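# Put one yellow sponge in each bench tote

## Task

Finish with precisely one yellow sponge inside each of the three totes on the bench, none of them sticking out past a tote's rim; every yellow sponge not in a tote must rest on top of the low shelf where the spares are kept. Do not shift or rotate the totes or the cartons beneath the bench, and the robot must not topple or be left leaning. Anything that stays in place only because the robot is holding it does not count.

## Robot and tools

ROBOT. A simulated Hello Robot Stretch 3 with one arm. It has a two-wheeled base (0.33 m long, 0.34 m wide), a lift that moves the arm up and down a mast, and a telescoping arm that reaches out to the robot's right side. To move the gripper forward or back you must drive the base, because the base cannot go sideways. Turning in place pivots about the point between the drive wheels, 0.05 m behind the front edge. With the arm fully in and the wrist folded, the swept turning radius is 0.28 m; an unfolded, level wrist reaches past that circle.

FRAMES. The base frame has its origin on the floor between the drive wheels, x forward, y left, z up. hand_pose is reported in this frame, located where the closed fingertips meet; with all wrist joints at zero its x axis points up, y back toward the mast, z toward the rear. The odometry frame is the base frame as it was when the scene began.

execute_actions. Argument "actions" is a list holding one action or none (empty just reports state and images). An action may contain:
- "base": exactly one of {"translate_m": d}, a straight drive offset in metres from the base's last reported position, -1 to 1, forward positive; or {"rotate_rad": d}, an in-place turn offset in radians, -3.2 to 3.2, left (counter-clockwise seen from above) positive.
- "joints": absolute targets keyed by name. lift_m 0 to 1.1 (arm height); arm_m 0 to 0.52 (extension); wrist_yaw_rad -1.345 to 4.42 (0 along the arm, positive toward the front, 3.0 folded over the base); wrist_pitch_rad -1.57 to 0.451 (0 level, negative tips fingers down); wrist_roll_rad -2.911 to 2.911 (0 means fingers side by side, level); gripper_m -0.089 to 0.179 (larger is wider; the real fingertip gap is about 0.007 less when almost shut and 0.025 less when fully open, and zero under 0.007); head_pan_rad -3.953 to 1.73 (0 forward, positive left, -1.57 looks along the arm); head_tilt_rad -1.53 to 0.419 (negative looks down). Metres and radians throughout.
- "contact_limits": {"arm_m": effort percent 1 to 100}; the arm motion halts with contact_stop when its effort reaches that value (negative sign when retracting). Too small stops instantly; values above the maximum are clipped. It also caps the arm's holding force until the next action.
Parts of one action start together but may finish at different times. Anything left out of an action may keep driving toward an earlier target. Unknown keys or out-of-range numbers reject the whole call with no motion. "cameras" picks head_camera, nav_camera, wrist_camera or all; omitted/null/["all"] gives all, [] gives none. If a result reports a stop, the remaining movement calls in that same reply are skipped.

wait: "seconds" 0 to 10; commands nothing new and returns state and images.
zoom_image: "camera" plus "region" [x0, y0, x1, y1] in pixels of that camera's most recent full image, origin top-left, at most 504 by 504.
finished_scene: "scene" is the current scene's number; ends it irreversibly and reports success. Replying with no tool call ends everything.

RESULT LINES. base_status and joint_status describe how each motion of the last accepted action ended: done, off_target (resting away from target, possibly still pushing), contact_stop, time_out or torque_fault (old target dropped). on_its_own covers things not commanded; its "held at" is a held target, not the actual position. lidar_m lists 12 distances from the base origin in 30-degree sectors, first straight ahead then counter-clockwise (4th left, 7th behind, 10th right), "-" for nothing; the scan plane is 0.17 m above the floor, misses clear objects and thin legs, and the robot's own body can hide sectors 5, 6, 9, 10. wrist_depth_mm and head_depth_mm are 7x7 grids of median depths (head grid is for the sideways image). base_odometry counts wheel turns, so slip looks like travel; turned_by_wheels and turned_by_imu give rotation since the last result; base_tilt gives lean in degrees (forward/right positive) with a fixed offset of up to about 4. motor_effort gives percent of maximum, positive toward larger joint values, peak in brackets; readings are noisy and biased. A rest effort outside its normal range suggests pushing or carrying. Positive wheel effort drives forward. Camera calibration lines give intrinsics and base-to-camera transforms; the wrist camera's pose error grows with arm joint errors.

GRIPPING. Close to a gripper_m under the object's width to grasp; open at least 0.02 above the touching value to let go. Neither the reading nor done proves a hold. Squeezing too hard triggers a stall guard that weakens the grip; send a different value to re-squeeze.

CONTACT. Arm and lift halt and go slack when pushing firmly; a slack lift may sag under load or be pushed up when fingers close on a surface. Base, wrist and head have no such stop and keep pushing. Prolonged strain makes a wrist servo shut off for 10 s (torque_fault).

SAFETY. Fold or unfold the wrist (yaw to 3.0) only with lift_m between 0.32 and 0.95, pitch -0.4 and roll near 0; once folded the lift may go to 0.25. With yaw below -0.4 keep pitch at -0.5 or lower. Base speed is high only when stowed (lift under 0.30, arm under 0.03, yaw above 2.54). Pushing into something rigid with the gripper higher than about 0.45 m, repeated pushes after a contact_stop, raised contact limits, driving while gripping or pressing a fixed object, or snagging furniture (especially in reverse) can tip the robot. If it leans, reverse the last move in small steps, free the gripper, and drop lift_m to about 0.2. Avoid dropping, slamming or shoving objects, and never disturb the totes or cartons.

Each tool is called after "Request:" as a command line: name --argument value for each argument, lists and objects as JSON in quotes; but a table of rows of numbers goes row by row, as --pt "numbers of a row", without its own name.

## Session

Request:
execute_actions --actions '[{"joints":{"head_tilt_rad":-0.5,"lift_m":0.28}}]'

Scene clock: 1.90 s.
base_odometry: x=+0.000 y=+0.000 heading=+0.000 (m, m, rad; odometry frame)
turned_by_wheels: +0.000 (rad since the last result)
turned_by_imu: +0.000 (rad since the last result)
base_tilt: forward=+0.5 right=+0.1 (deg)
lidar_m: 1.87 1.99 1.89 1.05 1.01 1.04 1.39 2.28 2.52 1.28 1.23 1.27
head_depth_mm: 2505 2714 2927 2880 2117 1675 1388 / 2394 2610 2881 2888 2128 1676 1390 / 2302 2464 2678 2821 2105 1686 1393 / 2159 2335 2517 2684 2141 1674 1388 / 2069 2235 2408 2559 2123 1675 1390 / 1970 2116 2253 2233 2121 1686 1394 / 1898 2018 2114 2122 2070 1685 1398
base_status: not commanded
joint_positions: lift_m=+0.280 arm_m=+0.002 wrist_yaw_rad=+2.791 wrist_pitch_rad=-0.430 wrist_roll_rad=+0.002 gripper_m=+0.037 head_pan_rad=-0.002 head_tilt_rad=-0.493
joint_status: all done
motor_effort: left_wheel=+0(1) right_wheel=-1(0) lift_m=+14(15) arm_m=+1(0) wrist_yaw_rad=-1(0) wrist_pitch_rad=+7(7) wrist_roll_rad=+0(0) gripper_m=+0(1) head_pan_rad=-1(0) head_tilt_rad=-1(18) (%)
hand_pose: x=+0.0553 y=+0.0618 z=+0.2902 quat_wxyz=(+0.270, +0.707, +0.028, +0.653) (m; base frame)
wrist_depth_mm: - - - - - - - / - - - - - - - / - - - - 993 939 887 / - 776 766 753 735 719 702 / 626 631 629 612 614 587 564 / 527 - 523 501 - 491 474 / 445 - - 429 425 418 412
pictures: head_camera (sideways: a quarter turn clockwise sets it upright), nav_camera (sideways: a quarter turn counterclockwise sets it upright), wrist_camera
camera_calibration (this result's frames):
head_camera: T_world_to_cam=[[-0.467209, -0.0040777, -0.884138, 1.1737], [-0.015004, 0.999882, 0.0033171, 0.00405696], [0.88402, 0.0148154, -0.467215, 0.557237], [0, 0, 0, 1]] pos_world=[0.055817, -0.00752614, 1.29805]
nav_camera: T_world_to_cam=[[0.469123, 0.0116285, 0.883057, -1.10877], [0.0114804, -0.999909, 0.00706831, 0.0443449], [0.883058, 0.00682196, -0.469213, 0.563795], [0, 0, 0, 1]] pos_world=[0.0217758, 0.053388, 1.24333]
wrist_camera: T_world_to_cam=[[0.938462, -0.340143, -0.0599308, -0.000927893], [-0.225398, -0.471678, -0.852476, 0.329034], [0.261696, 0.813525, -0.519319, 0.24914], [0, 0, 0, 1]] pos_world=[0.0098355, -0.0477991, 0.409821]
Images, in order (width x height): head_camera 896x504, nav_camera 672x504, wrist_camera 644x364.

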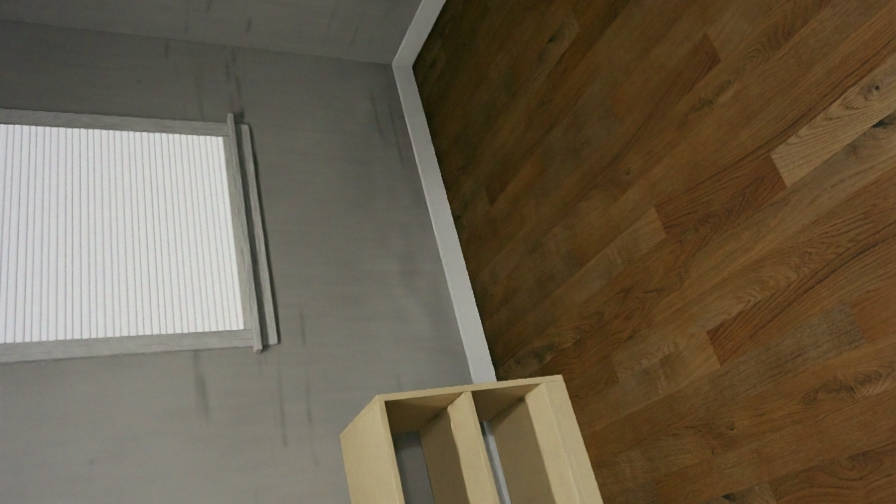

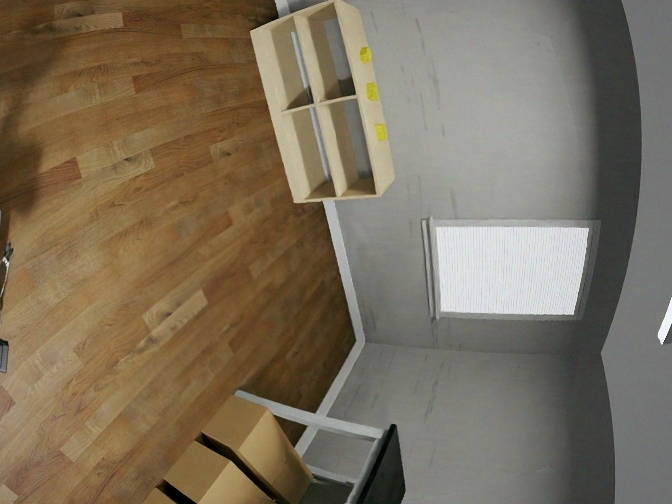

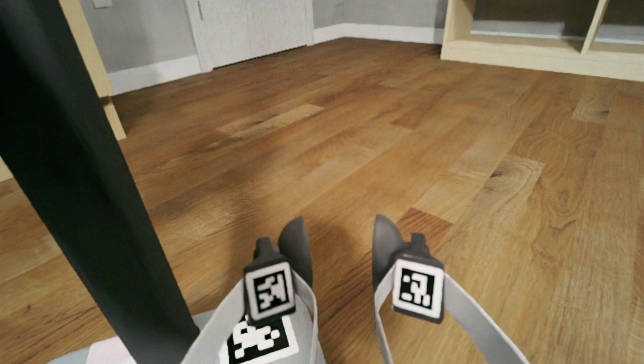

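Same layout. Look at the bench.

Request:
execute_actions --actions '[{"joints":{"head_pan_rad":-1.05,"head_tilt_rad":-0.4}}]' --cameras '["head_camera"]'

Scene clock: 4.43 s.
base_odometry: x=+0.000 y=+0.000 heading=+0.000 (m, m, rad; odometry frame)
turned_by_wheels: +0.000 (rad since the last result)
turned_by_imu: +0.000 (rad since the last result)
base_tilt: forward=+0.2 right=+0.0 (deg)
lidar_m: 1.87 1.99 1.89 1.05 1.01 1.03 1.39 2.29 2.50 1.29 1.23 1.27
head_depth_mm: 1856 1982 1833 2212 1906 1543 1478 / 1843 1974 1839 2274 1933 1556 1488 / 1873 1981 1381 2284 1902 1533 1482 / 1872 1993 1382 2262 2002 1566 1486 / 1872 1993 1680 2305 1924 1548 1490 / 1876 1984 1875 2294 1940 1581 1487 / 1877 2002 1901 2262 1921 1559 1490
base_status: not commanded
joint_positions: lift_m=+0.280 arm_m=+0.002 wrist_yaw_rad=+2.791 wrist_pitch_rad=-0.430 wrist_roll_rad=+0.002 gripper_m=+0.037 head_pan_rad=-1.043 head_tilt_rad=-0.409
joint_status: all done
motor_effort: left_wheel=+0(0) right_wheel=-1(0) lift_m=+15(15) arm_m=+0(0) wrist_yaw_rad=-1(0) wrist_pitch_rad=+7(7) wrist_roll_rad=+0(0) gripper_m=+1(2) head_pan_rad=-5(61) head_tilt_rad=+4(13) (%)
hand_pose: x=+0.0553 y=+0.0618 z=+0.2902 quat_wxyz=(+0.270, +0.707, +0.028, +0.653) (m; base frame)
wrist_depth_mm: - - - - - - - / - - - - - - - / - - - - 967 944 909 / - 814 796 757 717 720 705 / 621 648 617 622 622 586 563 / 530 - 516 495 - 500 473 / 447 - - 430 426 417 409
pictures: head_camera (sideways: a quarter turn clockwise sets it upright)
camera_calibration (this result's frames):
head_camera: T_world_to_cam=[[-0.201385, 0.33486, -0.920496, 1.21952], [0.854738, 0.519057, 0.00182478, 0.000694076], [0.478401, -0.786415, -0.390748, 0.460207], [0, 0, 0, 1]] pos_world=[0.024836, -0.0468135, 1.30238]
Images, in order (width x height): head_camera 896x504.

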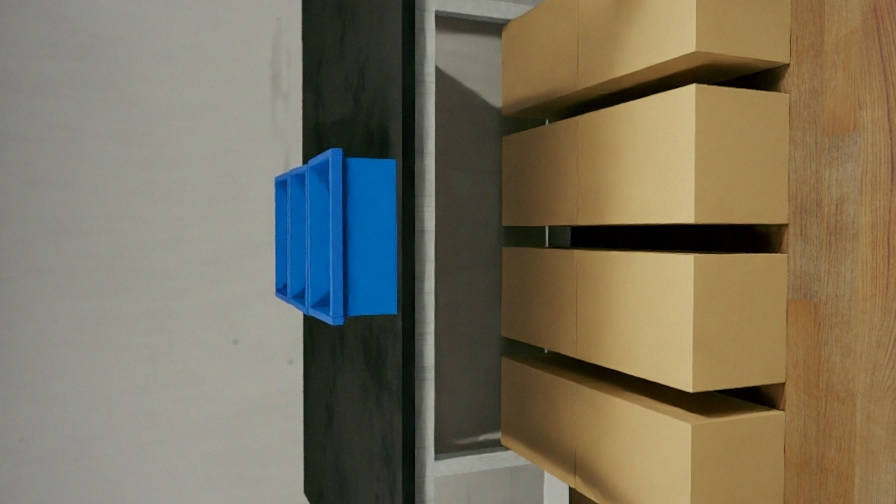

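Request:
execute_actions --actions '[{"base":{"rotate_rad":-1.01}}]' --cameras '[]'

Request:
execute_actions --actions '[{"base":{"translate_m":0.5}}]' --cameras '[]'

Request:
execute_actions --actions '[{"base":{"translate_m":0.1},"joints":{"lift_m":0.4,"wrist_pitch_rad":-0.4}}]' --cameras '[]'

Request:
execute_actions --actions '[{"base":{"translate_m":0.4},"joints":{"lift_m":1.1,"wrist_yaw_rad":0,"gripper_m":0.0,"head_pan_rad":-1.57,"head_tilt_rad":-0.6}}]' --cameras '[]'

Request:
execute_actions --actions '[{"base":{"rotate_rad":1.525}}]'

Scene clock: 19.53 s.
base_odometry: x=+0.000 y=+0.000 heading=-1.010 (m, m, rad; odometry frame)
turned_by_wheels: -1.010 (rad since the last result)
turned_by_imu: -1.023 (rad since the last result)
base_tilt: forward=+0.2 right=+0.3 (deg)
lidar_m: 1.23 1.29 1.87 1.79 1.89 1.04 1.00 1.04 1.45 2.29 2.50 1.26
head_depth_mm: 2259 2372 2475 2688 2414 1825 1476 / 2311 2429 2579 2783 2414 1841 1488 / 2577 2744 2914 3097 2395 1837 1483 / 2727 2891 3106 3248 2401 1858 1480 / 2858 3033 3263 3330 2426 1849 1482 / 2696 2827 3019 3057 2413 1841 1483 / 2411 2532 2647 2766 2421 1857 1488
base_status: done
joint_positions: lift_m=+0.280 arm_m=+0.002 wrist_yaw_rad=+2.791 wrist_pitch_rad=-0.430 wrist_roll_rad=+0.002 gripper_m=+0.037 head_pan_rad=-1.043 head_tilt_rad=-0.408
joint_status: not commanded
motor_effort: left_wheel=+2(11) right_wheel=-2(6) lift_m=+14(14) arm_m=+0(0) wrist_yaw_rad=+0(0) wrist_pitch_rad=+7(7) wrist_roll_rad=+0(0) gripper_m=+0(0) head_pan_rad=-4(4) head_tilt_rad=+3(4) (%)
hand_pose: x=+0.0553 y=+0.0618 z=+0.2902 quat_wxyz=(+0.270, +0.707, +0.028, +0.653) (m; base frame)
wrist_depth_mm: - - - - - - - / - - - - - - - / - - - - 979 963 941 / - 777 766 759 728 718 702 / 620 637 609 617 623 600 566 / 519 - 527 508 - 485 470 / 448 - - 435 420 422 409
pictures: none
No camera images: the call's "cameras" was empty. Leave "cameras" out to get every camera's image.

Scene clock: 22.80 s.
base_odometry: x=+0.266 y=-0.423 heading=-1.010 (m, m, rad; odometry frame)
turned_by_wheels: +0.000 (rad since the last result)
turned_by_imu: +0.003 (rad since the last result)
base_tilt: forward=+0.4 right=+0.2 (deg)
lidar_m: 0.72 0.76 2.23 1.78 1.85 2.19 1.51 1.57 2.68 2.29 1.02 0.74
head_depth_mm: 2328 2457 2599 2742 2400 1832 1479 / 2470 2612 2747 2928 2404 1836 1483 / 2601 2772 2936 3114 2410 1848 1491 / 2603 2754 2925 3074 2421 1843 1488 / 2287 2412 2539 2723 2421 1850 1487 / 2034 2130 2254 2224 1138 1250 1250 / 1836 1925 2004 1048 2176 1845 1183
base_status: done
joint_positions: lift_m=+0.280 arm_m=+0.002 wrist_yaw_rad=+2.791 wrist_pitch_rad=-0.430 wrist_roll_rad=+0.002 gripper_m=+0.037 head_pan_rad=-1.043 head_tilt_rad=-0.408
joint_status: not commanded
motor_effort: left_wheel=+1(11) right_wheel=-2(5) lift_m=+14(15) arm_m=+0(0) wrist_yaw_rad=+0(0) wrist_pitch_rad=+7(7) wrist_roll_rad=+0(0) gripper_m=-1(0) head_pan_rad=-4(5) head_tilt_rad=+3(4) (%)
hand_pose: x=+0.0553 y=+0.0618 z=+0.2902 quat_wxyz=(+0.270, +0.707, +0.028, +0.653) (m; base frame)
wrist_depth_mm: - - - - - - 801 / - - - - - 855 650 / - - - - 977 830 683 / - 796 764 750 747 709 654 / 626 643 628 626 609 586 577 / 527 - 516 508 - 491 471 / 452 - - 428 425 418 416
pictures: none
No camera images: the call's "cameras" was empty. Leave "cameras" out to get every camera's image.

Scene clock: 24.93 s.
base_odometry: x=+0.319 y=-0.508 heading=-1.010 (m, m, rad; odometry frame)
turned_by_wheels: +0.000 (rad since the last result)
turned_by_imu: +0.001 (rad since the last result)
base_tilt: forward=+0.4 right=+0.2 (deg)
lidar_m: 0.62 0.65 0.91 1.78 1.88 2.29 1.61 1.67 2.67 2.32 0.86 0.64
head_depth_mm: 2316 2469 2594 2760 2422 1838 1474 / 2438 2617 2776 2901 2411 1823 1484 / 2591 2758 2929 3083 2400 1833 1484 / 2423 2587 2732 2935 2428 1844 1490 / 2143 2264 2382 2485 2209 1175 1243 / 1903 1989 2100 1043 2223 1849 1182 / 1724 1789 1885 1051 868 1865 1183
base_status: done
joint_positions: lift_m=+0.400 arm_m=+0.002 wrist_yaw_rad=+2.791 wrist_pitch_rad=-0.422 wrist_roll_rad=+0.002 gripper_m=+0.037 head_pan_rad=-1.043 head_tilt_rad=-0.408
joint_status: all done
motor_effort: left_wheel=+2(11) right_wheel=-2(6) lift_m=+24(25) arm_m=+0(0) wrist_yaw_rad=+1(0) wrist_pitch_rad=+11(11) wrist_roll_rad=+0(0) gripper_m=-1(1) head_pan_rad=-5(4) head_tilt_rad=+4(4) (%)
hand_pose: x=+0.0557 y=+0.0628 z=+0.4115 quat_wxyz=(+0.267, +0.707, +0.025, +0.654) (m; base frame)
wrist_depth_mm: - - - - - - - / - - - - - 878 874 / - - - - - 745 650 / - - - 964 968 792 579 / 798 812 798 775 806 753 607 / 677 - 686 651 - 638 593 / 590 568 563 569 545 533 540
pictures: none
No camera images: the call's "cameras" was empty. Leave "cameras" out to get every camera's image.

Scene clock: 32.13 s.
base_odometry: x=+0.532 y=-0.847 heading=-1.010 (m, m, rad; odometry frame)
turned_by_wheels: +0.000 (rad since the last result)
turned_by_imu: +0.002 (rad since the last result)
base_tilt: forward=+0.3 right=-0.1 (deg)
lidar_m: 0.22 0.23 0.33 1.82 2.25 2.70 2.00 2.09 2.42 2.30 0.31 0.23
head_depth_mm: - - - - - - 1267 / - - - - - - 1271 / - - - - - 1463 1308 / 2284 2522 2803 2485 1882 1541 1305 / 2287 2540 2793 2409 1880 1550 1277 / 2311 2570 2816 846 963 1100 1034 / 2343 2569 2823 714 615 1542 1031
base_status: done
joint_positions: lift_m=+1.100 arm_m=+0.002 wrist_yaw_rad=+0.003 wrist_pitch_rad=-0.422 wrist_roll_rad=+0.002 gripper_m=+0.000 head_pan_rad=-1.563 head_tilt_rad=-0.592
joint_status: all done
motor_effort: left_wheel=+1(8) right_wheel=-2(3) lift_m=+24(26) arm_m=+1(0) wrist_yaw_rad=-5(5) wrist_pitch_rad=+10(11) wrist_roll_rad=+0(0) gripper_m=-3(80) head_pan_rad=-5(44) head_tilt_rad=-2(12) (%)
hand_pose: x=-0.0209 y=-0.3713 z=+1.1115 quat_wxyz=(+0.691, +0.149, -0.692, -0.148) (m; base frame)
wrist_depth_mm: - - - - - - - / - - - - - - - / - - - - - - - / 638 618 - - - - - / 499 487 - - - - - / 408 404 - - - - - / 348 363 - - - - -
pictures: none
No camera images: the call's "cameras" was empty. Leave "cameras" out to get every camera's image.

Scene clock: 35.50 s.
base_odometry: x=+0.532 y=-0.847 heading=+0.515 (m, m, rad; odometry frame)
turned_by_wheels: +1.525 (rad since the last result)
turned_by_imu: +1.551 (rad since the last result)
base_tilt: forward=+0.4 right=+0.1 (deg)
lidar_m: 1.85 1.82 2.73 2.01 2.07 2.41 2.31 0.32 0.23 0.22 0.23 0.31
head_depth_mm: - - - - - - 362 / - - - - - - 362 / - - - - - 306 360 / 973 1064 654 575 497 311 360 / 974 1069 752 489 498 312 360 / 977 1068 993 491 480 312 361 / 975 1076 1003 717 524 313 376
base_status: done
joint_positions: lift_m=+1.100 arm_m=+0.002 wrist_yaw_rad=+0.003 wrist_pitch_rad=-0.422 wrist_roll_rad=+0.002 gripper_m=+0.000 head_pan_rad=-1.563 head_tilt_rad=-0.593
joint_status: not commanded
motor_effort: left_wheel=-3(7) right_wheel=+2(5) lift_m=+24(24) arm_m=+0(0) wrist_yaw_rad=-3(4) wrist_pitch_rad=+10(10) wrist_roll_rad=+0(0) gripper_m=-3(3) head_pan_rad=-5(5) head_tilt_rad=-1(2) (%)
hand_pose: x=-0.0210 y=-0.3713 z=+1.1115 quat_wxyz=(+0.691, +0.149, -0.692, -0.148) (m; base frame)
wrist_depth_mm: 818 839 818 808 808 788 799 / 894 898 888 885 894 871 874 / 906 868 728 610 612 742 725 / 636 624 445 442 437 568 556 / 501 491 342 468 396 428 442 / 413 394 256 - 249 244 372 / 351 248 275 278 282 247 313
pictures: head_camera (sideways: a quarter turn clockwise sets it upright), nav_camera (sideways: a quarter turn counterclockwise sets it upright), wrist_camera
camera_calibration (this result's frames):
head_camera: T_world_to_cam=[[-0.00952467, 0.552288, -0.833599, 1.105], [0.999679, 0.0248343, 0.0050313, -0.00436378], [0.0234806, -0.833283, -0.552347, 0.673254], [0, 0, 0, 1]] pos_world=[-0.0009212, -0.0491617, 1.29302]
nav_camera: T_world_to_cam=[[0.0170938, -0.554008, 0.832336, -1.03987], [-0.999734, -0.0223555, 0.00565166, 0.0523584], [0.0154762, -0.832211, -0.554243, 0.67972], [0, 0, 0, 1]] pos_world=[0.0596003, -0.00925437, 1.24195]
wrist_camera: T_world_to_cam=[[-0.998185, -0.00614918, -0.0599024, 0.0559548], [0.0482629, 0.513198, -0.856912, 1.18404], [0.0360111, -0.858248, -0.51197, 0.414304], [0, 0, 0, 1]] pos_world=[-0.0162115, -0.251727, 1.23008]
Images, in order (width x height): head_camera 896x504, nav_camera 672x504, wrist_camera 644x364.

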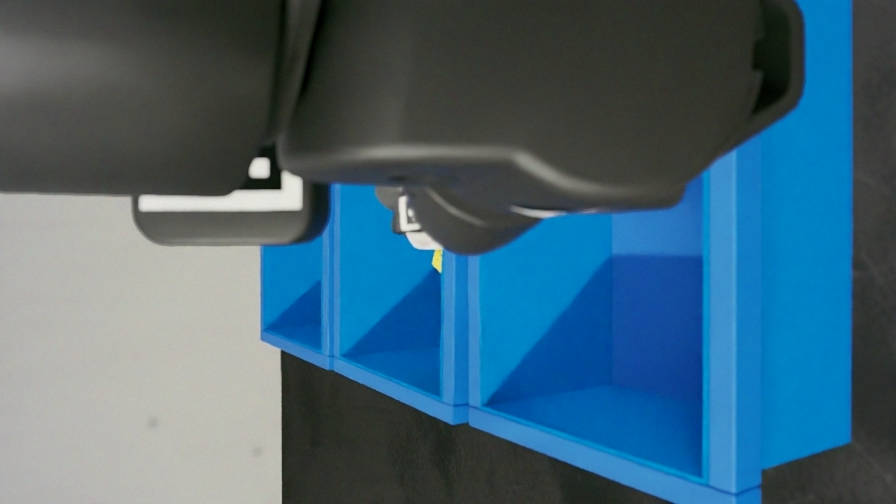

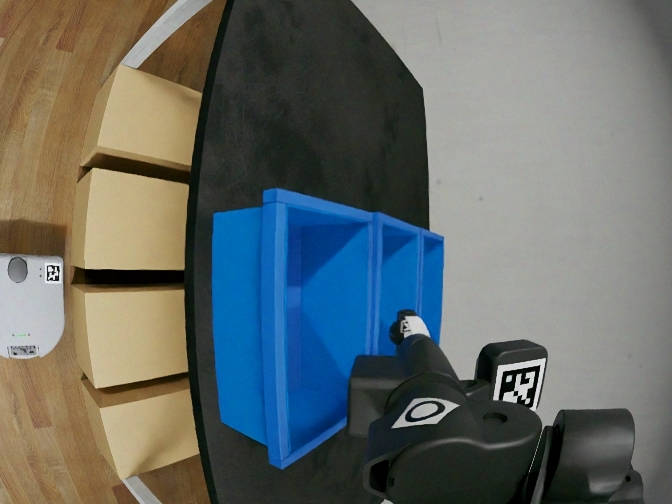

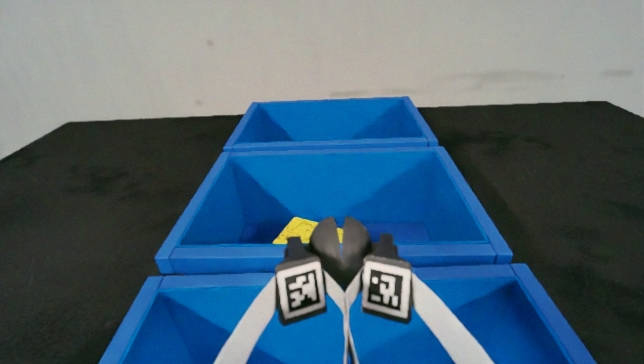

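Request:
execute_actions --actions '[{"joints":{"arm_m":0.09,"wrist_pitch_rad":-0.7}}]' --cameras '[]'

Request:
execute_actions --actions '[{"joints":{"wrist_pitch_rad":-1.05}}]' --cameras '["wrist_camera"]'

Request:
execute_actions --actions '[{"joints":{"wrist_pitch_rad":-0.5}}]' --cameras '[]'

Request:
execute_actions --actions '[{"joints":{"arm_m":0.29}}]' --cameras '[]'

Request:
execute_actions --actions '[{"joints":{"wrist_pitch_rad":-1.0}}]' --cameras '["wrist_camera"]'

Request:
execute_actions --actions '[{"joints":{"wrist_pitch_rad":-0.5}}]' --cameras '[]'

Request:
execute_actions --actions '[{"joints":{"arm_m":0.495}}]' --cameras '[]'

Request:
execute_actions --actions '[{"joints":{"wrist_pitch_rad":-1.0}}]' --cameras '["wrist_camera","head_camera"]'

Scene clock: 43.77 s.
base_odometry: x=+0.532 y=-0.847 heading=+0.515 (m, m, rad; odometry frame)
turned_by_wheels: +0.000 (rad since the last result)
turned_by_imu: +0.001 (rad since the last result)
base_tilt: forward=+0.5 right=+0.2 (deg)
lidar_m: 1.85 1.82 2.74 2.01 2.07 2.41 2.30 0.32 0.23 0.22 0.23 0.31
head_depth_mm: - - - 481 493 310 358 / - - - - 497 311 359 / - - - - 498 311 360 / 971 1051 818 487 497 311 360 / 974 1068 756 488 498 312 360 / 973 1072 990 492 481 312 360 / 974 1073 996 715 524 313 377
base_status: not commanded
joint_positions: lift_m=+1.100 arm_m=+0.090 wrist_yaw_rad=+0.002 wrist_pitch_rad=-0.709 wrist_roll_rad=+0.002 gripper_m=+0.000 head_pan_rad=-1.563 head_tilt_rad=-0.593
joint_status: all done
motor_effort: left_wheel=-3(3) right_wheel=+2(2) lift_m=+24(24) arm_m=+5(9) wrist_yaw_rad=-4(3) wrist_pitch_rad=+5(9) wrist_roll_rad=+0(0) gripper_m=-3(2) head_pan_rad=-4(5) head_tilt_rad=-2(2) (%)
hand_pose: x=-0.0212 y=-0.4134 z=+1.0532 quat_wxyz=(+0.663, +0.246, -0.663, -0.245) (m; base frame)
wrist_depth_mm: 716 689 488 488 476 605 599 / 578 556 343 342 326 496 495 / 467 434 366 376 376 283 410 / 395 251 348 315 372 239 363 / 351 210 205 203 201 198 308 / 294 196 197 - 193 204 181 / 165 220 259 258 256 242 163
pictures: none
No camera images: the call's "cameras" was empty. Leave "cameras" out to get every camera's image.

Scene clock: 46.03 s.
base_odometry: x=+0.532 y=-0.847 heading=+0.515 (m, m, rad; odometry frame)
turned_by_wheels: +0.000 (rad since the last result)
turned_by_imu: +0.000 (rad since the last result)
base_tilt: forward=+0.4 right=+0.2 (deg)
lidar_m: 1.85 1.82 2.74 2.01 2.06 2.40 2.30 0.32 0.23 0.22 0.23 0.31
head_depth_mm: - - - 482 493 309 358 / - - - - 502 310 359 / - 1041 - - - 311 360 / 973 1065 816 663 498 311 360 / 972 1066 755 488 499 312 360 / 977 1071 991 491 481 312 361 / 980 1072 995 714 524 313 377
base_status: not commanded
joint_positions: lift_m=+1.100 arm_m=+0.090 wrist_yaw_rad=+0.002 wrist_pitch_rad=-1.053 wrist_roll_rad=+0.002 gripper_m=+0.000 head_pan_rad=-1.563 head_tilt_rad=-0.593
joint_status: all done
motor_effort: left_wheel=-2(3) right_wheel=+1(3) lift_m=+19(24) arm_m=+5(5) wrist_yaw_rad=-4(4) wrist_pitch_rad=+1(37) wrist_roll_rad=+0(0) gripper_m=-2(3) head_pan_rad=-4(5) head_tilt_rad=-2(1) (%)
hand_pose: x=-0.0214 y=-0.3406 z=+1.0041 quat_wxyz=(+0.611, +0.356, -0.611, -0.355) (m; base frame)
wrist_depth_mm: 344 211 182 179 177 175 315 / 193 172 169 169 167 166 164 / 169 190 194 198 202 203 159 / 165 226 269 263 263 249 161 / 163 222 260 259 254 246 161 / 161 221 242 - 238 231 163 / 160 217 230 227 225 222 165
pictures: wrist_camera
camera_calibration (this result's frames):
wrist_camera: T_world_to_cam=[[-0.998262, 0.0306131, -0.050364, 0.0522468], [0.0478491, 0.919877, -0.389278, 0.745258], [0.0344116, -0.391012, -0.919742, 0.954283], [0, 0, 0, 1]] pos_world=[-0.0163424, -0.314009, 1.17044]
Images, in order (width x height): wrist_camera 644x364.

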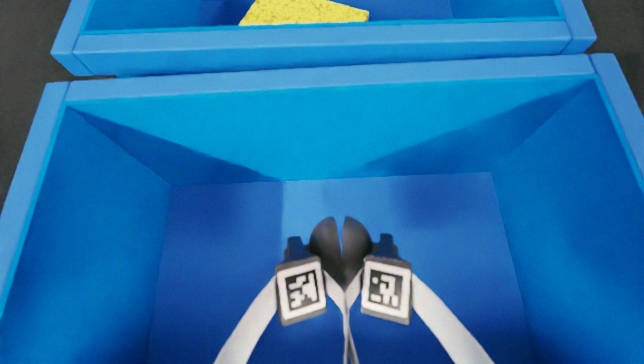

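Scene clock: 47.53 s.
base_odometry: x=+0.532 y=-0.847 heading=+0.515 (m, m, rad; odometry frame)
turned_by_wheels: +0.000 (rad since the last result)
turned_by_imu: +0.000 (rad since the last result)
base_tilt: forward=+0.4 right=+0.2 (deg)
lidar_m: 1.85 1.82 2.74 2.01 2.07 2.42 2.30 0.32 0.23 0.22 0.23 0.31
head_depth_mm: - - - 476 496 341 366 / - - - - 499 341 367 / - - - - 501 342 367 / 971 1068 823 486 501 343 367 / 973 1067 755 487 503 343 368 / 974 1069 998 489 481 344 368 / 980 1071 995 716 524 329 377
base_status: not commanded
joint_positions: lift_m=+1.100 arm_m=+0.090 wrist_yaw_rad=+0.002 wrist_pitch_rad=-0.523 wrist_roll_rad=+0.002 gripper_m=+0.000 head_pan_rad=-1.563 head_tilt_rad=-0.593
joint_status: all done
motor_effort: left_wheel=-2(3) right_wheel=+1(1) lift_m=+19(19) arm_m=+5(4) wrist_yaw_rad=-3(4) wrist_pitch_rad=+11(19) wrist_roll_rad=+0(0) gripper_m=-2(1) head_pan_rad=-5(5) head_tilt_rad=-1(1) (%)
hand_pose: x=-0.0211 y=-0.4447 z=+1.0899 quat_wxyz=(+0.683, +0.183, -0.683, -0.182) (m; base frame)
wrist_depth_mm: 724 731 742 737 745 742 727 / 810 796 802 539 758 766 746 / 670 646 511 376 375 587 581 / 531 515 361 373 368 451 471 / 437 392 389 398 394 287 390 / 370 229 316 - 346 207 332 / 315 191 190 190 189 187 189
pictures: none
No camera images: the call's "cameras" was empty. Leave "cameras" out to get every camera's image.

Scene clock: 50.23 s.
base_odometry: x=+0.532 y=-0.847 heading=+0.515 (m, m, rad; odometry frame)
turned_by_wheels: +0.000 (rad since the last result)
turned_by_imu: +0.000 (rad since the last result)
base_tilt: forward=+0.3 right=+0.1 (deg)
lidar_m: 1.84 1.82 2.74 2.00 2.06 2.41 2.31 0.32 0.23 0.22 0.23 0.31
head_depth_mm: - 1081 973 482 497 341 365 / - 1086 754 484 499 341 366 / - - 651 484 501 342 367 / 972 1065 819 486 501 342 367 / 972 1067 752 487 503 343 368 / 978 1069 995 488 482 343 369 / 978 1075 1000 714 523 329 377
base_status: not commanded
joint_positions: lift_m=+1.100 arm_m=+0.290 wrist_yaw_rad=+0.002 wrist_pitch_rad=-0.522 wrist_roll_rad=+0.002 gripper_m=+0.000 head_pan_rad=-1.563 head_tilt_rad=-0.593
joint_status: all done
motor_effort: left_wheel=-2(2) right_wheel=+1(1) lift_m=+19(19) arm_m=+5(6) wrist_yaw_rad=-3(3) wrist_pitch_rad=+10(11) wrist_roll_rad=+0(0) gripper_m=-2(2) head_pan_rad=-4(5) head_tilt_rad=-2(2) (%)
hand_pose: x=-0.0211 y=-0.6448 z=+1.0901 quat_wxyz=(+0.683, +0.183, -0.683, -0.182) (m; base frame)
wrist_depth_mm: 562 553 566 558 552 550 562 / 606 624 613 612 612 617 608 / 644 642 629 634 617 598 581 / 535 519 382 391 390 454 464 / 432 400 387 419 393 285 386 / 365 234 223 - 214 213 327 / 317 199 199 196 194 190 278
pictures: none
No camera images: the call's "cameras" was empty. Leave "cameras" out to get every camera's image.

Scene clock: 51.33 s.
base_odometry: x=+0.532 y=-0.847 heading=+0.515 (m, m, rad; odometry frame)
turned_by_wheels: +0.000 (rad since the last result)
turned_by_imu: +0.000 (rad since the last result)
base_tilt: forward=+0.3 right=+0.1 (deg)
lidar_m: 1.85 1.82 2.73 2.01 2.07 2.41 2.31 0.32 0.23 0.22 0.23 0.31
head_depth_mm: - 1073 978 482 497 341 366 / - 1080 719 484 499 341 366 / - - 640 471 501 341 367 / 975 1065 818 485 501 342 367 / 974 1064 756 487 501 343 368 / 976 1067 993 489 481 344 368 / 980 1073 998 714 524 329 377
base_status: not commanded
joint_positions: lift_m=+1.100 arm_m=+0.290 wrist_yaw_rad=+0.002 wrist_pitch_rad=-1.003 wrist_roll_rad=+0.002 gripper_m=+0.000 head_pan_rad=-1.563 head_tilt_rad=-0.593
joint_status: all done
motor_effort: left_wheel=-2(2) right_wheel=+1(1) lift_m=+19(19) arm_m=+5(5) wrist_yaw_rad=-3(3) wrist_pitch_rad=+2(9) wrist_roll_rad=+0(0) gripper_m=-2(1) head_pan_rad=-4(5) head_tilt_rad=-2(2) (%)
hand_pose: x=-0.0214 y=-0.5520 z=+1.0096 quat_wxyz=(+0.620, +0.340, -0.620, -0.340) (m; base frame)
wrist_depth_mm: 382 225 357 362 351 191 349 / 342 190 181 178 176 175 309 / 175 204 203 203 202 203 171 / 170 236 272 271 268 238 155 / 171 234 263 264 256 240 154 / 169 234 210 - 245 239 155 / 169 231 232 192 226 222 154
pictures: wrist_camera
camera_calibration (this result's frames):
wrist_camera: T_world_to_cam=[[-0.998247, 0.0284018, -0.0519235, 0.0593393], [0.0481774, 0.899532, -0.434191, 0.976001], [0.0343751, -0.435931, -0.899323, 0.831276], [0, 0, 0, 1]] pos_world=[-0.0163611, -0.517251, 1.17444]
Images, in order (width x height): wrist_camera 644x364.

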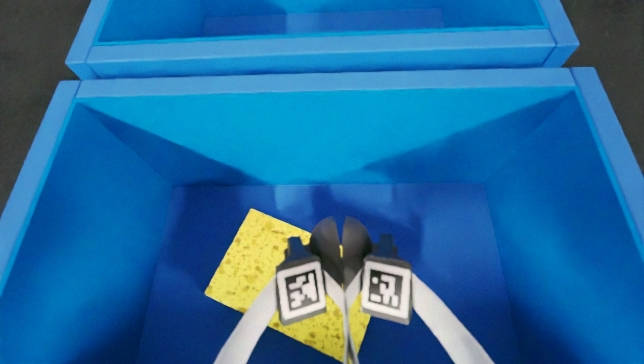

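Scene clock: 52.43 s.
base_odometry: x=+0.532 y=-0.847 heading=+0.515 (m, m, rad; odometry frame)
turned_by_wheels: +0.000 (rad since the last result)
turned_by_imu: +0.000 (rad since the last result)
base_tilt: forward=+0.4 right=+0.1 (deg)
lidar_m: 1.84 1.83 2.73 2.00 2.07 2.42 2.31 0.32 0.23 0.22 0.23 0.31
head_depth_mm: - 1080 972 482 496 341 366 / - 1083 753 483 499 341 366 / - - 652 486 500 342 367 / 969 1060 819 487 502 342 368 / 977 1071 753 488 502 343 368 / 978 1072 994 489 482 343 368 / 977 1073 994 714 524 329 377
base_status: not commanded
joint_positions: lift_m=+1.100 arm_m=+0.290 wrist_yaw_rad=+0.002 wrist_pitch_rad=-0.523 wrist_roll_rad=+0.002 gripper_m=+0.000 head_pan_rad=-1.563 head_tilt_rad=-0.593
joint_status: all done
motor_effort: left_wheel=-2(2) right_wheel=+1(1) lift_m=+19(19) arm_m=+4(5) wrist_yaw_rad=-2(4) wrist_pitch_rad=+11(10) wrist_roll_rad=+0(0) gripper_m=-1(3) head_pan_rad=-5(5) head_tilt_rad=-1(1) (%)
hand_pose: x=-0.0211 y=-0.6447 z=+1.0899 quat_wxyz=(+0.683, +0.183, -0.683, -0.183) (m; base frame)
wrist_depth_mm: 567 568 560 559 553 571 563 / 611 604 623 610 611 615 608 / 655 652 643 619 602 595 575 / 523 515 384 389 382 453 456 / 430 397 382 419 394 282 393 / 366 233 221 - 215 213 333 / 318 201 198 194 194 188 275
pictures: none
No camera images: the call's "cameras" was empty. Leave "cameras" out to get every camera's image.

Scene clock: 55.17 s.
base_odometry: x=+0.532 y=-0.847 heading=+0.515 (m, m, rad; odometry frame)
turned_by_wheels: +0.000 (rad since the last result)
turned_by_imu: +0.000 (rad since the last result)
base_tilt: forward=+0.4 right=+0.1 (deg)
lidar_m: 1.85 1.82 2.73 2.01 2.07 2.41 2.30 0.32 0.23 0.22 0.23 0.31
head_depth_mm: 979 1058 974 482 497 340 366 / - 1060 751 484 499 341 366 / - 1090 815 484 500 341 366 / 972 1064 818 485 501 342 367 / 973 1067 752 487 503 343 367 / 974 1068 992 489 482 343 368 / 982 1071 996 715 523 329 377
base_status: not commanded
joint_positions: lift_m=+1.100 arm_m=+0.495 wrist_yaw_rad=+0.002 wrist_pitch_rad=-0.521 wrist_roll_rad=+0.002 gripper_m=+0.000 head_pan_rad=-1.563 head_tilt_rad=-0.593
joint_status: all done
motor_effort: left_wheel=-2(2) right_wheel=+1(1) lift_m=+19(19) arm_m=+5(10) wrist_yaw_rad=-2(3) wrist_pitch_rad=+10(11) wrist_roll_rad=+0(0) gripper_m=-1(2) head_pan_rad=-4(4) head_tilt_rad=-1(1) (%)
hand_pose: x=-0.0212 y=-0.8498 z=+1.0901 quat_wxyz=(+0.683, +0.183, -0.683, -0.182) (m; base frame)
wrist_depth_mm: 370 375 374 372 372 368 367 / 412 407 404 404 406 407 407 / 453 458 450 452 452 449 448 / 495 484 490 490 483 477 468 / 429 426 414 421 404 390 386 / 364 361 354 - 355 341 334 / 311 202 211 208 211 197 280
pictures: none
No camera images: the call's "cameras" was empty. Leave "cameras" out to get every camera's image.

Scene clock: 56.27 s.
base_odometry: x=+0.532 y=-0.847 heading=+0.515 (m, m, rad; odometry frame)
turned_by_wheels: +0.000 (rad since the last result)
turned_by_imu: +0.000 (rad since the last result)
base_tilt: forward=+0.2 right=+0.0 (deg)
lidar_m: 1.85 1.82 2.73 2.01 2.07 2.42 2.30 0.32 0.23 0.22 0.23 0.31
head_depth_mm: 974 1053 972 483 496 340 365 / - 1062 752 483 501 340 367 / - - 650 484 501 341 367 / 973 1065 814 486 501 342 368 / 973 1066 754 488 503 342 368 / 975 1069 997 488 482 344 369 / 979 1069 996 714 525 329 377
base_status: not commanded
joint_positions: lift_m=+1.100 arm_m=+0.495 wrist_yaw_rad=+0.002 wrist_pitch_rad=-1.003 wrist_roll_rad=+0.002 gripper_m=+0.000 head_pan_rad=-1.563 head_tilt_rad=-0.593
joint_status: all done
motor_effort: left_wheel=-2(2) right_wheel=+1(1) lift_m=+19(19) arm_m=+5(5) wrist_yaw_rad=-3(3) wrist_pitch_rad=+2(9) wrist_roll_rad=+0(0) gripper_m=-3(2) head_pan_rad=-5(5) head_tilt_rad=-1(1) (%)
hand_pose: x=-0.0214 y=-0.7570 z=+1.0096 quat_wxyz=(+0.620, +0.340, -0.620, -0.340) (m; base frame)
wrist_depth_mm: 379 374 369 361 353 348 348 / 344 185 183 182 180 179 305 / 178 211 220 219 221 210 167 / 174 239 275 274 273 233 152 / 173 236 264 266 258 236 151 / 171 235 249 - 244 232 153 / 170 229 231 230 227 219 153
pictures: head_camera (sideways: a quarter turn clockwise sets it upright), wrist_camera
camera_calibration (this result's frames):
head_camera: T_world_to_cam=[[-0.00946393, 0.55256, -0.833419, 1.10477], [0.999682, 0.024719, 0.00503685, -0.00437103], [0.0233844, -0.833106, -0.552619, 0.673607], [0, 0, 0, 1]] pos_world=[-0.000926813, -0.049158, 1.29301]
wrist_camera: T_world_to_cam=[[-0.998245, 0.0284923, -0.0519238, 0.0652201], [0.0482595, 0.899523, -0.4342, 1.16041], [0.0343353, -0.435944, -0.899319, 0.741895], [0, 0, 0, 1]] pos_world=[-0.0163686, -0.722252, 1.17444]
Images, in order (width x height): head_camera 896x504, wrist_camera 644x364.

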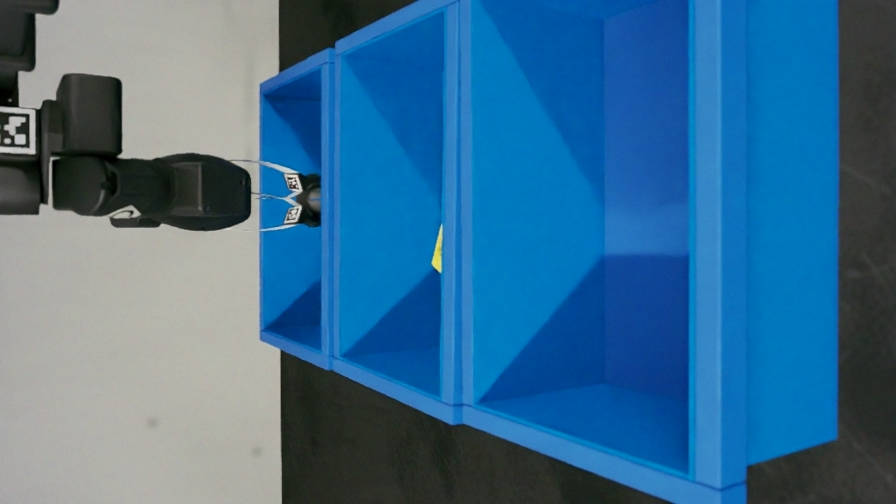

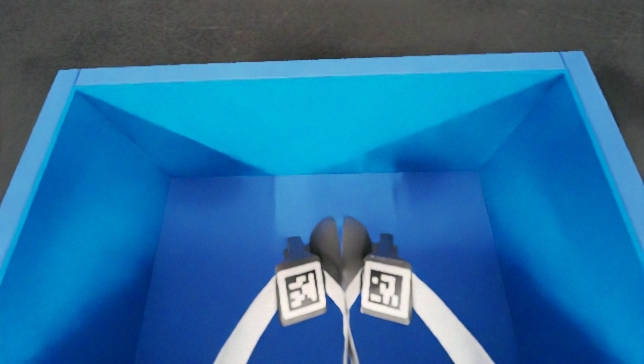

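Request:
execute_actions --actions '[{"joints":{"wrist_pitch_rad":-0.5,"arm_m":0.48}}]' --cameras '[]'

Request:
execute_actions --actions '[{"joints":{"arm_m":0.065}}]' --cameras '[]'

Request:
execute_actions --actions '[{"joints":{"wrist_pitch_rad":-1.1}}]' --cameras '["wrist_camera"]'

Request:
execute_actions --actions '[{"joints":{"arm_m":0.05}}]' --cameras '["wrist_camera"]'

Scene clock: 62.87 s.
base_odometry: x=+0.532 y=-0.847 heading=+0.515 (m, m, rad; odometry frame)
turned_by_wheels: +0.000 (rad since the last result)
turned_by_imu: +0.000 (rad since the last result)
base_tilt: forward=+0.2 right=+0.3 (deg)
lidar_m: 1.85 1.83 2.74 2.00 2.07 2.41 2.31 0.32 0.23 0.22 0.23 0.31
head_depth_mm: 976 1051 977 482 496 340 365 / - 1060 752 483 499 341 367 / - 1093 817 484 501 341 367 / 972 1063 815 486 502 342 368 / 975 1068 754 487 502 343 368 / 976 1071 992 489 482 344 368 / 981 1070 994 715 524 329 377
base_status: not commanded
joint_positions: lift_m=+1.100 arm_m=+0.480 wrist_yaw_rad=+0.002 wrist_pitch_rad=-0.523 wrist_roll_rad=+0.002 gripper_m=+0.000 head_pan_rad=-1.563 head_tilt_rad=-0.593
joint_status: all done
motor_effort: left_wheel=-2(2) right_wheel=+1(1) lift_m=+19(19) arm_m=-3(4) wrist_yaw_rad=-2(2) wrist_pitch_rad=+11(11) wrist_roll_rad=+0(0) gripper_m=-2(3) head_pan_rad=-5(6) head_tilt_rad=-2(1) (%)
hand_pose: x=-0.0212 y=-0.8353 z=+1.0899 quat_wxyz=(+0.683, +0.183, -0.683, -0.183) (m; base frame)
wrist_depth_mm: 380 387 388 384 384 381 379 / 422 420 423 419 420 421 419 / 472 479 471 467 468 464 474 / 505 507 504 491 479 477 465 / 424 431 412 426 404 394 384 / 363 216 217 - 214 208 336 / 309 223 240 237 240 222 275
pictures: none
No camera images: the call's "cameras" was empty. Leave "cameras" out to get every camera's image.

Scene clock: 67.10 s.
base_odometry: x=+0.532 y=-0.847 heading=+0.515 (m, m, rad; odometry frame)
turned_by_wheels: +0.000 (rad since the last result)
turned_by_imu: +0.001 (rad since the last result)
base_tilt: forward=+0.5 right=-0.1 (deg)
lidar_m: 1.85 1.82 2.73 2.00 2.06 2.41 2.31 0.32 0.23 0.22 0.23 0.31
head_depth_mm: - - - 466 496 341 366 / - - - - 506 342 366 / - - - - 508 342 367 / 975 1065 822 480 502 342 367 / 975 1068 756 488 502 343 368 / 975 1067 995 489 482 344 368 / 978 1071 1002 715 524 329 376
base_status: not commanded
joint_positions: lift_m=+1.100 arm_m=+0.065 wrist_yaw_rad=+0.002 wrist_pitch_rad=-0.522 wrist_roll_rad=+0.002 gripper_m=+0.000 head_pan_rad=-1.563 head_tilt_rad=-0.593
joint_status: all done
motor_effort: left_wheel=-2(2) right_wheel=+1(1) lift_m=+19(19) arm_m=-4(6) wrist_yaw_rad=-3(2) wrist_pitch_rad=+10(11) wrist_roll_rad=+0(0) gripper_m=-2(2) head_pan_rad=-3(3) head_tilt_rad=-2(2) (%)
hand_pose: x=-0.0212 y=-0.4204 z=+1.0901 quat_wxyz=(+0.683, +0.183, -0.683, -0.182) (m; base frame)
wrist_depth_mm: 763 752 758 763 764 769 743 / 832 813 821 567 552 773 768 / 671 665 417 389 366 588 577 / 534 517 385 403 393 457 465 / 435 400 382 363 403 287 387 / 373 229 224 - 214 208 335 / 317 207 222 223 230 217 193
pictures: none
No camera images: the call's "cameras" was empty. Leave "cameras" out to get every camera's image.

Scene clock: 68.27 s.
base_odometry: x=+0.532 y=-0.847 heading=+0.515 (m, m, rad; odometry frame)
turned_by_wheels: +0.000 (rad since the last result)
turned_by_imu: +0.000 (rad since the last result)
base_tilt: forward=+0.4 right=+0.2 (deg)
lidar_m: 1.84 1.82 2.73 2.00 2.07 2.40 2.31 0.32 0.23 0.22 0.23 0.31
head_depth_mm: - - - 470 494 341 366 / - - - - - 312 366 / - 1062 - - - 312 367 / 974 1067 821 486 502 342 367 / 975 1070 752 488 503 343 368 / 977 1071 992 488 482 344 368 / 975 1072 997 713 525 329 377
base_status: not commanded
joint_positions: lift_m=+1.100 arm_m=+0.065 wrist_yaw_rad=+0.002 wrist_pitch_rad=-1.101 wrist_roll_rad=+0.002 gripper_m=+0.000 head_pan_rad=-1.563 head_tilt_rad=-0.593
joint_status: all done
motor_effort: left_wheel=-2(2) right_wheel=+1(1) lift_m=+19(19) arm_m=-4(4) wrist_yaw_rad=-3(3) wrist_pitch_rad=+1(9) wrist_roll_rad=+0(0) gripper_m=-2(2) head_pan_rad=-4(5) head_tilt_rad=-1(2) (%)
hand_pose: x=-0.0214 y=-0.3047 z=+0.9992 quat_wxyz=(+0.602, +0.370, -0.603, -0.370) (m; base frame)
wrist_depth_mm: 178 176 175 176 180 181 169 / 170 204 218 221 223 214 159 / 164 230 274 271 272 242 160 / 164 225 266 265 258 245 161 / 162 224 251 252 246 238 164 / 161 220 238 - 235 228 164 / 158 205 227 222 194 198 154
pictures: wrist_camera
camera_calibration (this result's frames):
wrist_camera: T_world_to_cam=[[-0.998251, 0.0335094, -0.0487038, 0.0500518], [0.0482631, 0.937709, -0.344052, 0.670527], [0.0341411, -0.345801, -0.937687, 0.995562], [0, 0, 0, 1]] pos_world=[-0.016387, -0.286171, 1.16666]
Images, in order (width x height): wrist_camera 644x364.

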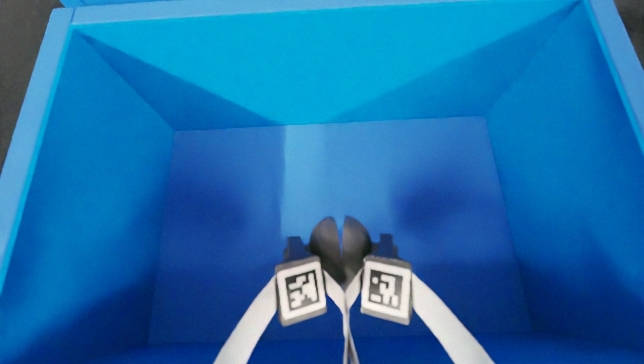

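Scene clock: 69.20 s.
base_odometry: x=+0.532 y=-0.847 heading=+0.515 (m, m, rad; odometry frame)
turned_by_wheels: +0.000 (rad since the last result)
turned_by_imu: +0.000 (rad since the last result)
base_tilt: forward=+0.4 right=-0.1 (deg)
lidar_m: 1.85 1.82 2.74 2.00 2.07 2.40 2.31 0.32 0.23 0.22 0.23 0.31
head_depth_mm: - - - - 494 311 365 / - - - - - 312 366 / - 1063 - - - 312 367 / 968 1067 821 486 503 328 367 / 973 1074 756 487 503 343 368 / 977 1071 992 489 481 343 369 / 978 1073 1000 715 524 329 377
base_status: not commanded
joint_positions: lift_m=+1.100 arm_m=+0.050 wrist_yaw_rad=+0.002 wrist_pitch_rad=-1.102 wrist_roll_rad=+0.002 gripper_m=+0.000 head_pan_rad=-1.563 head_tilt_rad=-0.593
joint_status: all done
motor_effort: left_wheel=-2(2) right_wheel=+1(1) lift_m=+19(19) arm_m=-4(4) wrist_yaw_rad=-2(3) wrist_pitch_rad=+1(1) wrist_roll_rad=+0(0) gripper_m=-2(1) head_pan_rad=-5(5) head_tilt_rad=-1(1) (%)
hand_pose: x=-0.0214 y=-0.2895 z=+0.9992 quat_wxyz=(+0.602, +0.370, -0.602, -0.371) (m; base frame)
wrist_depth_mm: 178 192 195 197 201 199 166 / 170 216 242 242 248 229 159 / 164 226 279 279 277 244 161 / 163 226 266 262 261 246 163 / 161 221 251 253 245 239 163 / 160 219 237 - 236 228 165 / 137 128 121 118 117 118 116
pictures: wrist_camera
camera_calibration (this result's frames):
wrist_camera: T_world_to_cam=[[-0.998251, 0.0335458, -0.0486777, 0.049524], [0.0482631, 0.937962, -0.343362, 0.65566], [0.0341395, -0.345111, -0.937941, 1.0012], [0, 0, 0, 1]] pos_world=[-0.0163871, -0.271121, 1.1666]
Images, in order (width x height): wrist_camera 644x364.

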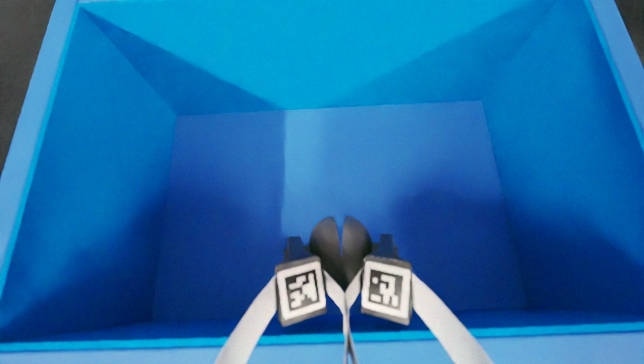

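Request:
execute_actions --actions '[{"joints":{"arm_m":0.041}}]' --cameras '[]'

Scene clock: 71.30 s.
base_odometry: x=+0.532 y=-0.847 heading=+0.515 (m, m, rad; odometry frame)
turned_by_wheels: +0.000 (rad since the last result)
turned_by_imu: +0.000 (rad since the last result)
base_tilt: forward=+0.3 right=+0.0 (deg)
lidar_m: 1.84 1.83 2.74 2.01 2.07 2.42 2.30 0.32 0.23 0.22 0.23 0.31
head_depth_mm: - - - - 495 307 358 / - - - - - - 358 / - 1069 - - - - 360 / 972 1066 825 486 495 332 360 / 974 1065 754 488 502 334 360 / 980 1073 993 491 478 335 361 / 976 1073 997 716 522 330 377
base_status: not commanded
joint_positions: lift_m=+1.100 arm_m=+0.041 wrist_yaw_rad=+0.002 wrist_pitch_rad=-1.102 wrist_roll_rad=+0.002 gripper_m=+0.000 head_pan_rad=-1.563 head_tilt_rad=-0.593
joint_status: all done
motor_effort: left_wheel=-2(2) right_wheel=+1(1) lift_m=+19(19) arm_m=-4(3) wrist_yaw_rad=-3(2) wrist_pitch_rad=+1(1) wrist_roll_rad=+0(0) gripper_m=-2(2) head_pan_rad=-5(4) head_tilt_rad=-2(1) (%)
hand_pose: x=-0.0214 y=-0.2806 z=+0.9992 quat_wxyz=(+0.602, +0.370, -0.602, -0.370) (m; base frame)
wrist_depth_mm: 181 195 198 199 201 203 167 / 168 222 245 249 250 232 160 / 163 225 278 276 275 244 162 / 163 225 267 262 259 246 163 / 161 221 251 253 245 237 164 / 159 219 240 - 235 230 165 / 122 121 120 118 118 117 115
pictures: none
No camera images: the call's "cameras" was empty. Leave "cameras" out to get every camera's image.

Request:
execute_actions --actions '[{"joints":{"wrist_pitch_rad":-0.4,"arm_m":0.05}}]' --cameras '[]'

Request:
execute_actions --actions '[{"base":{"translate_m":0.8},"joints":{"arm_m":0.0,"head_pan_rad":0.6,"head_tilt_rad":-0.5}}]' --cameras '["head_camera","nav_camera"]'

Scene clock: 75.67 s.
base_odometry: x=+0.532 y=-0.847 heading=+0.515 (m, m, rad; odometry frame)
turned_by_wheels: +0.000 (rad since the last result)
turned_by_imu: +0.000 (rad since the last result)
base_tilt: forward=+0.6 right=+0.3 (deg)
lidar_m: 1.85 1.82 2.74 2.00 2.07 2.41 2.30 0.32 0.23 0.22 0.23 0.31
head_depth_mm: - - - - 497 310 358 / - - - - 508 310 359 / - - - - 502 331 359 / 970 1065 819 486 499 332 360 / 977 1071 753 487 501 334 360 / 971 1069 995 492 479 335 361 / 977 1071 996 716 523 329 377
base_status: not commanded
joint_positions: lift_m=+1.100 arm_m=+0.050 wrist_yaw_rad=+0.002 wrist_pitch_rad=-0.424 wrist_roll_rad=+0.002 gripper_m=+0.000 head_pan_rad=-1.563 head_tilt_rad=-0.593
joint_status: all done
motor_effort: left_wheel=-2(2) right_wheel=+1(1) lift_m=+19(19) arm_m=+5(1) wrist_yaw_rad=-3(3) wrist_pitch_rad=+11(11) wrist_roll_rad=+0(0) gripper_m=-2(2) head_pan_rad=-6(5) head_tilt_rad=-1(1) (%)
hand_pose: x=-0.0211 y=-0.4183 z=+1.1113 quat_wxyz=(+0.691, +0.149, -0.692, -0.149) (m; base frame)
wrist_depth_mm: 767 763 778 773 777 740 752 / 827 829 838 833 816 814 827 / 873 852 728 573 582 756 727 / 627 614 402 399 393 551 553 / 493 488 422 411 421 417 449 / 408 284 340 - 357 237 376 / 347 218 213 213 209 207 315
pictures: none
No camera images: the call's "cameras" was empty. Leave "cameras" out to get every camera's image.

Scene clock: 84.90 s.
base_odometry: x=+1.228 y=-0.453 heading=+0.515 (m, m, rad; odometry frame)
turned_by_wheels: +0.000 (rad since the last result)
turned_by_imu: +0.004 (rad since the last result)
base_tilt: forward=+0.3 right=+0.1 (deg)
lidar_m: 1.35 1.07 1.43 2.21 2.09 2.81 0.88 0.31 0.25 0.52 1.17 1.41
head_depth_mm: 1179 1272 1362 1461 1588 1646 1371 / 1251 1343 1453 1478 1481 1611 1374 / 1323 1429 1546 1475 1422 1520 1369 / 1406 1523 1667 1481 1589 1603 1381 / 1510 1638 1800 1620 1727 1666 1380 / 1611 1780 1942 1658 1763 1663 1379 / 1744 1927 2077 1895 1975 1667 1376
base_status: done
joint_positions: lift_m=+1.100 arm_m=+0.003 wrist_yaw_rad=+0.002 wrist_pitch_rad=-0.423 wrist_roll_rad=+0.002 gripper_m=+0.000 head_pan_rad=+0.593 head_tilt_rad=-0.507
joint_status: all done
joint sent to its limit — the command would take arm_m past its lower limit, so that joint was sent only as far as its limit.
motor_effort: left_wheel=-3(4) right_wheel=+1(4) lift_m=+19(19) arm_m=-4(0) wrist_yaw_rad=-4(2) wrist_pitch_rad=+11(11) wrist_roll_rad=+0(0) gripper_m=-1(2) head_pan_rad=+3(61) head_tilt_rad=+3(11) (%)
hand_pose: x=-0.0211 y=-0.3714 z=+1.1115 quat_wxyz=(+0.691, +0.149, -0.692, -0.148) (m; base frame)
wrist_depth_mm: 809 789 802 789 800 773 769 / 873 882 850 860 860 845 846 / 959 966 963 941 763 757 736 / - - - - 580 562 553 / - - - - 469 453 443 / - - - - 390 379 371 / - - - - 333 327 321
pictures: head_camera (sideways: a quarter turn clockwise sets it upright), nav_camera (sideways: a quarter turn counterclockwise sets it upright)
camera_calibration (this result's frames):
head_camera: T_world_to_cam=[[-0.394622, -0.272153, -0.877614, 1.16475], [-0.57308, 0.819492, 0.00355797, 0.00714772], [0.718229, 0.504347, -0.479355, 0.574044], [0, 0, 0, 1]] pos_world=[0.051437, 0.0216157, 1.29735]
nav_camera: T_world_to_cam=[[0.39196, 0.27947, 0.876507, -1.09976], [0.570297, -0.82141, 0.00687502, 0.0411878], [0.721893, 0.497174, -0.48134, 0.580557], [0, 0, 0, 1]] pos_world=[-0.0115295, 0.0525425, 1.24311]
Images, in order (width x height): head_camera 896x504, nav_camera 672x504.

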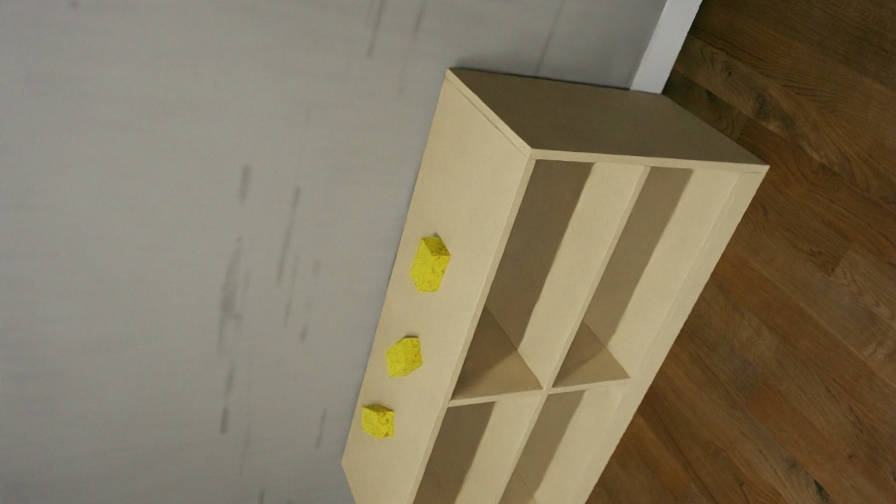

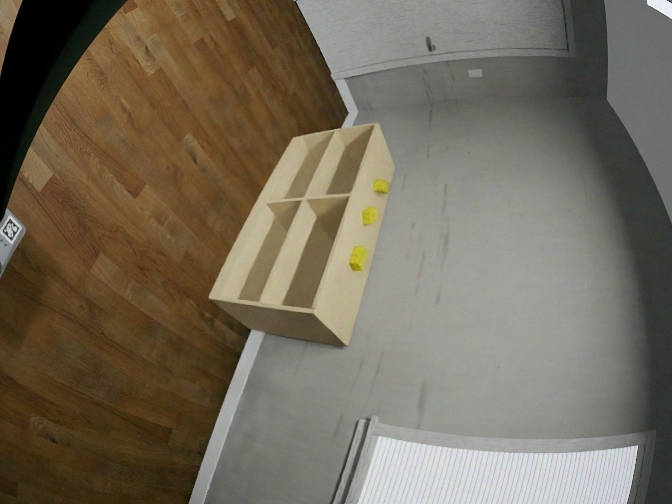

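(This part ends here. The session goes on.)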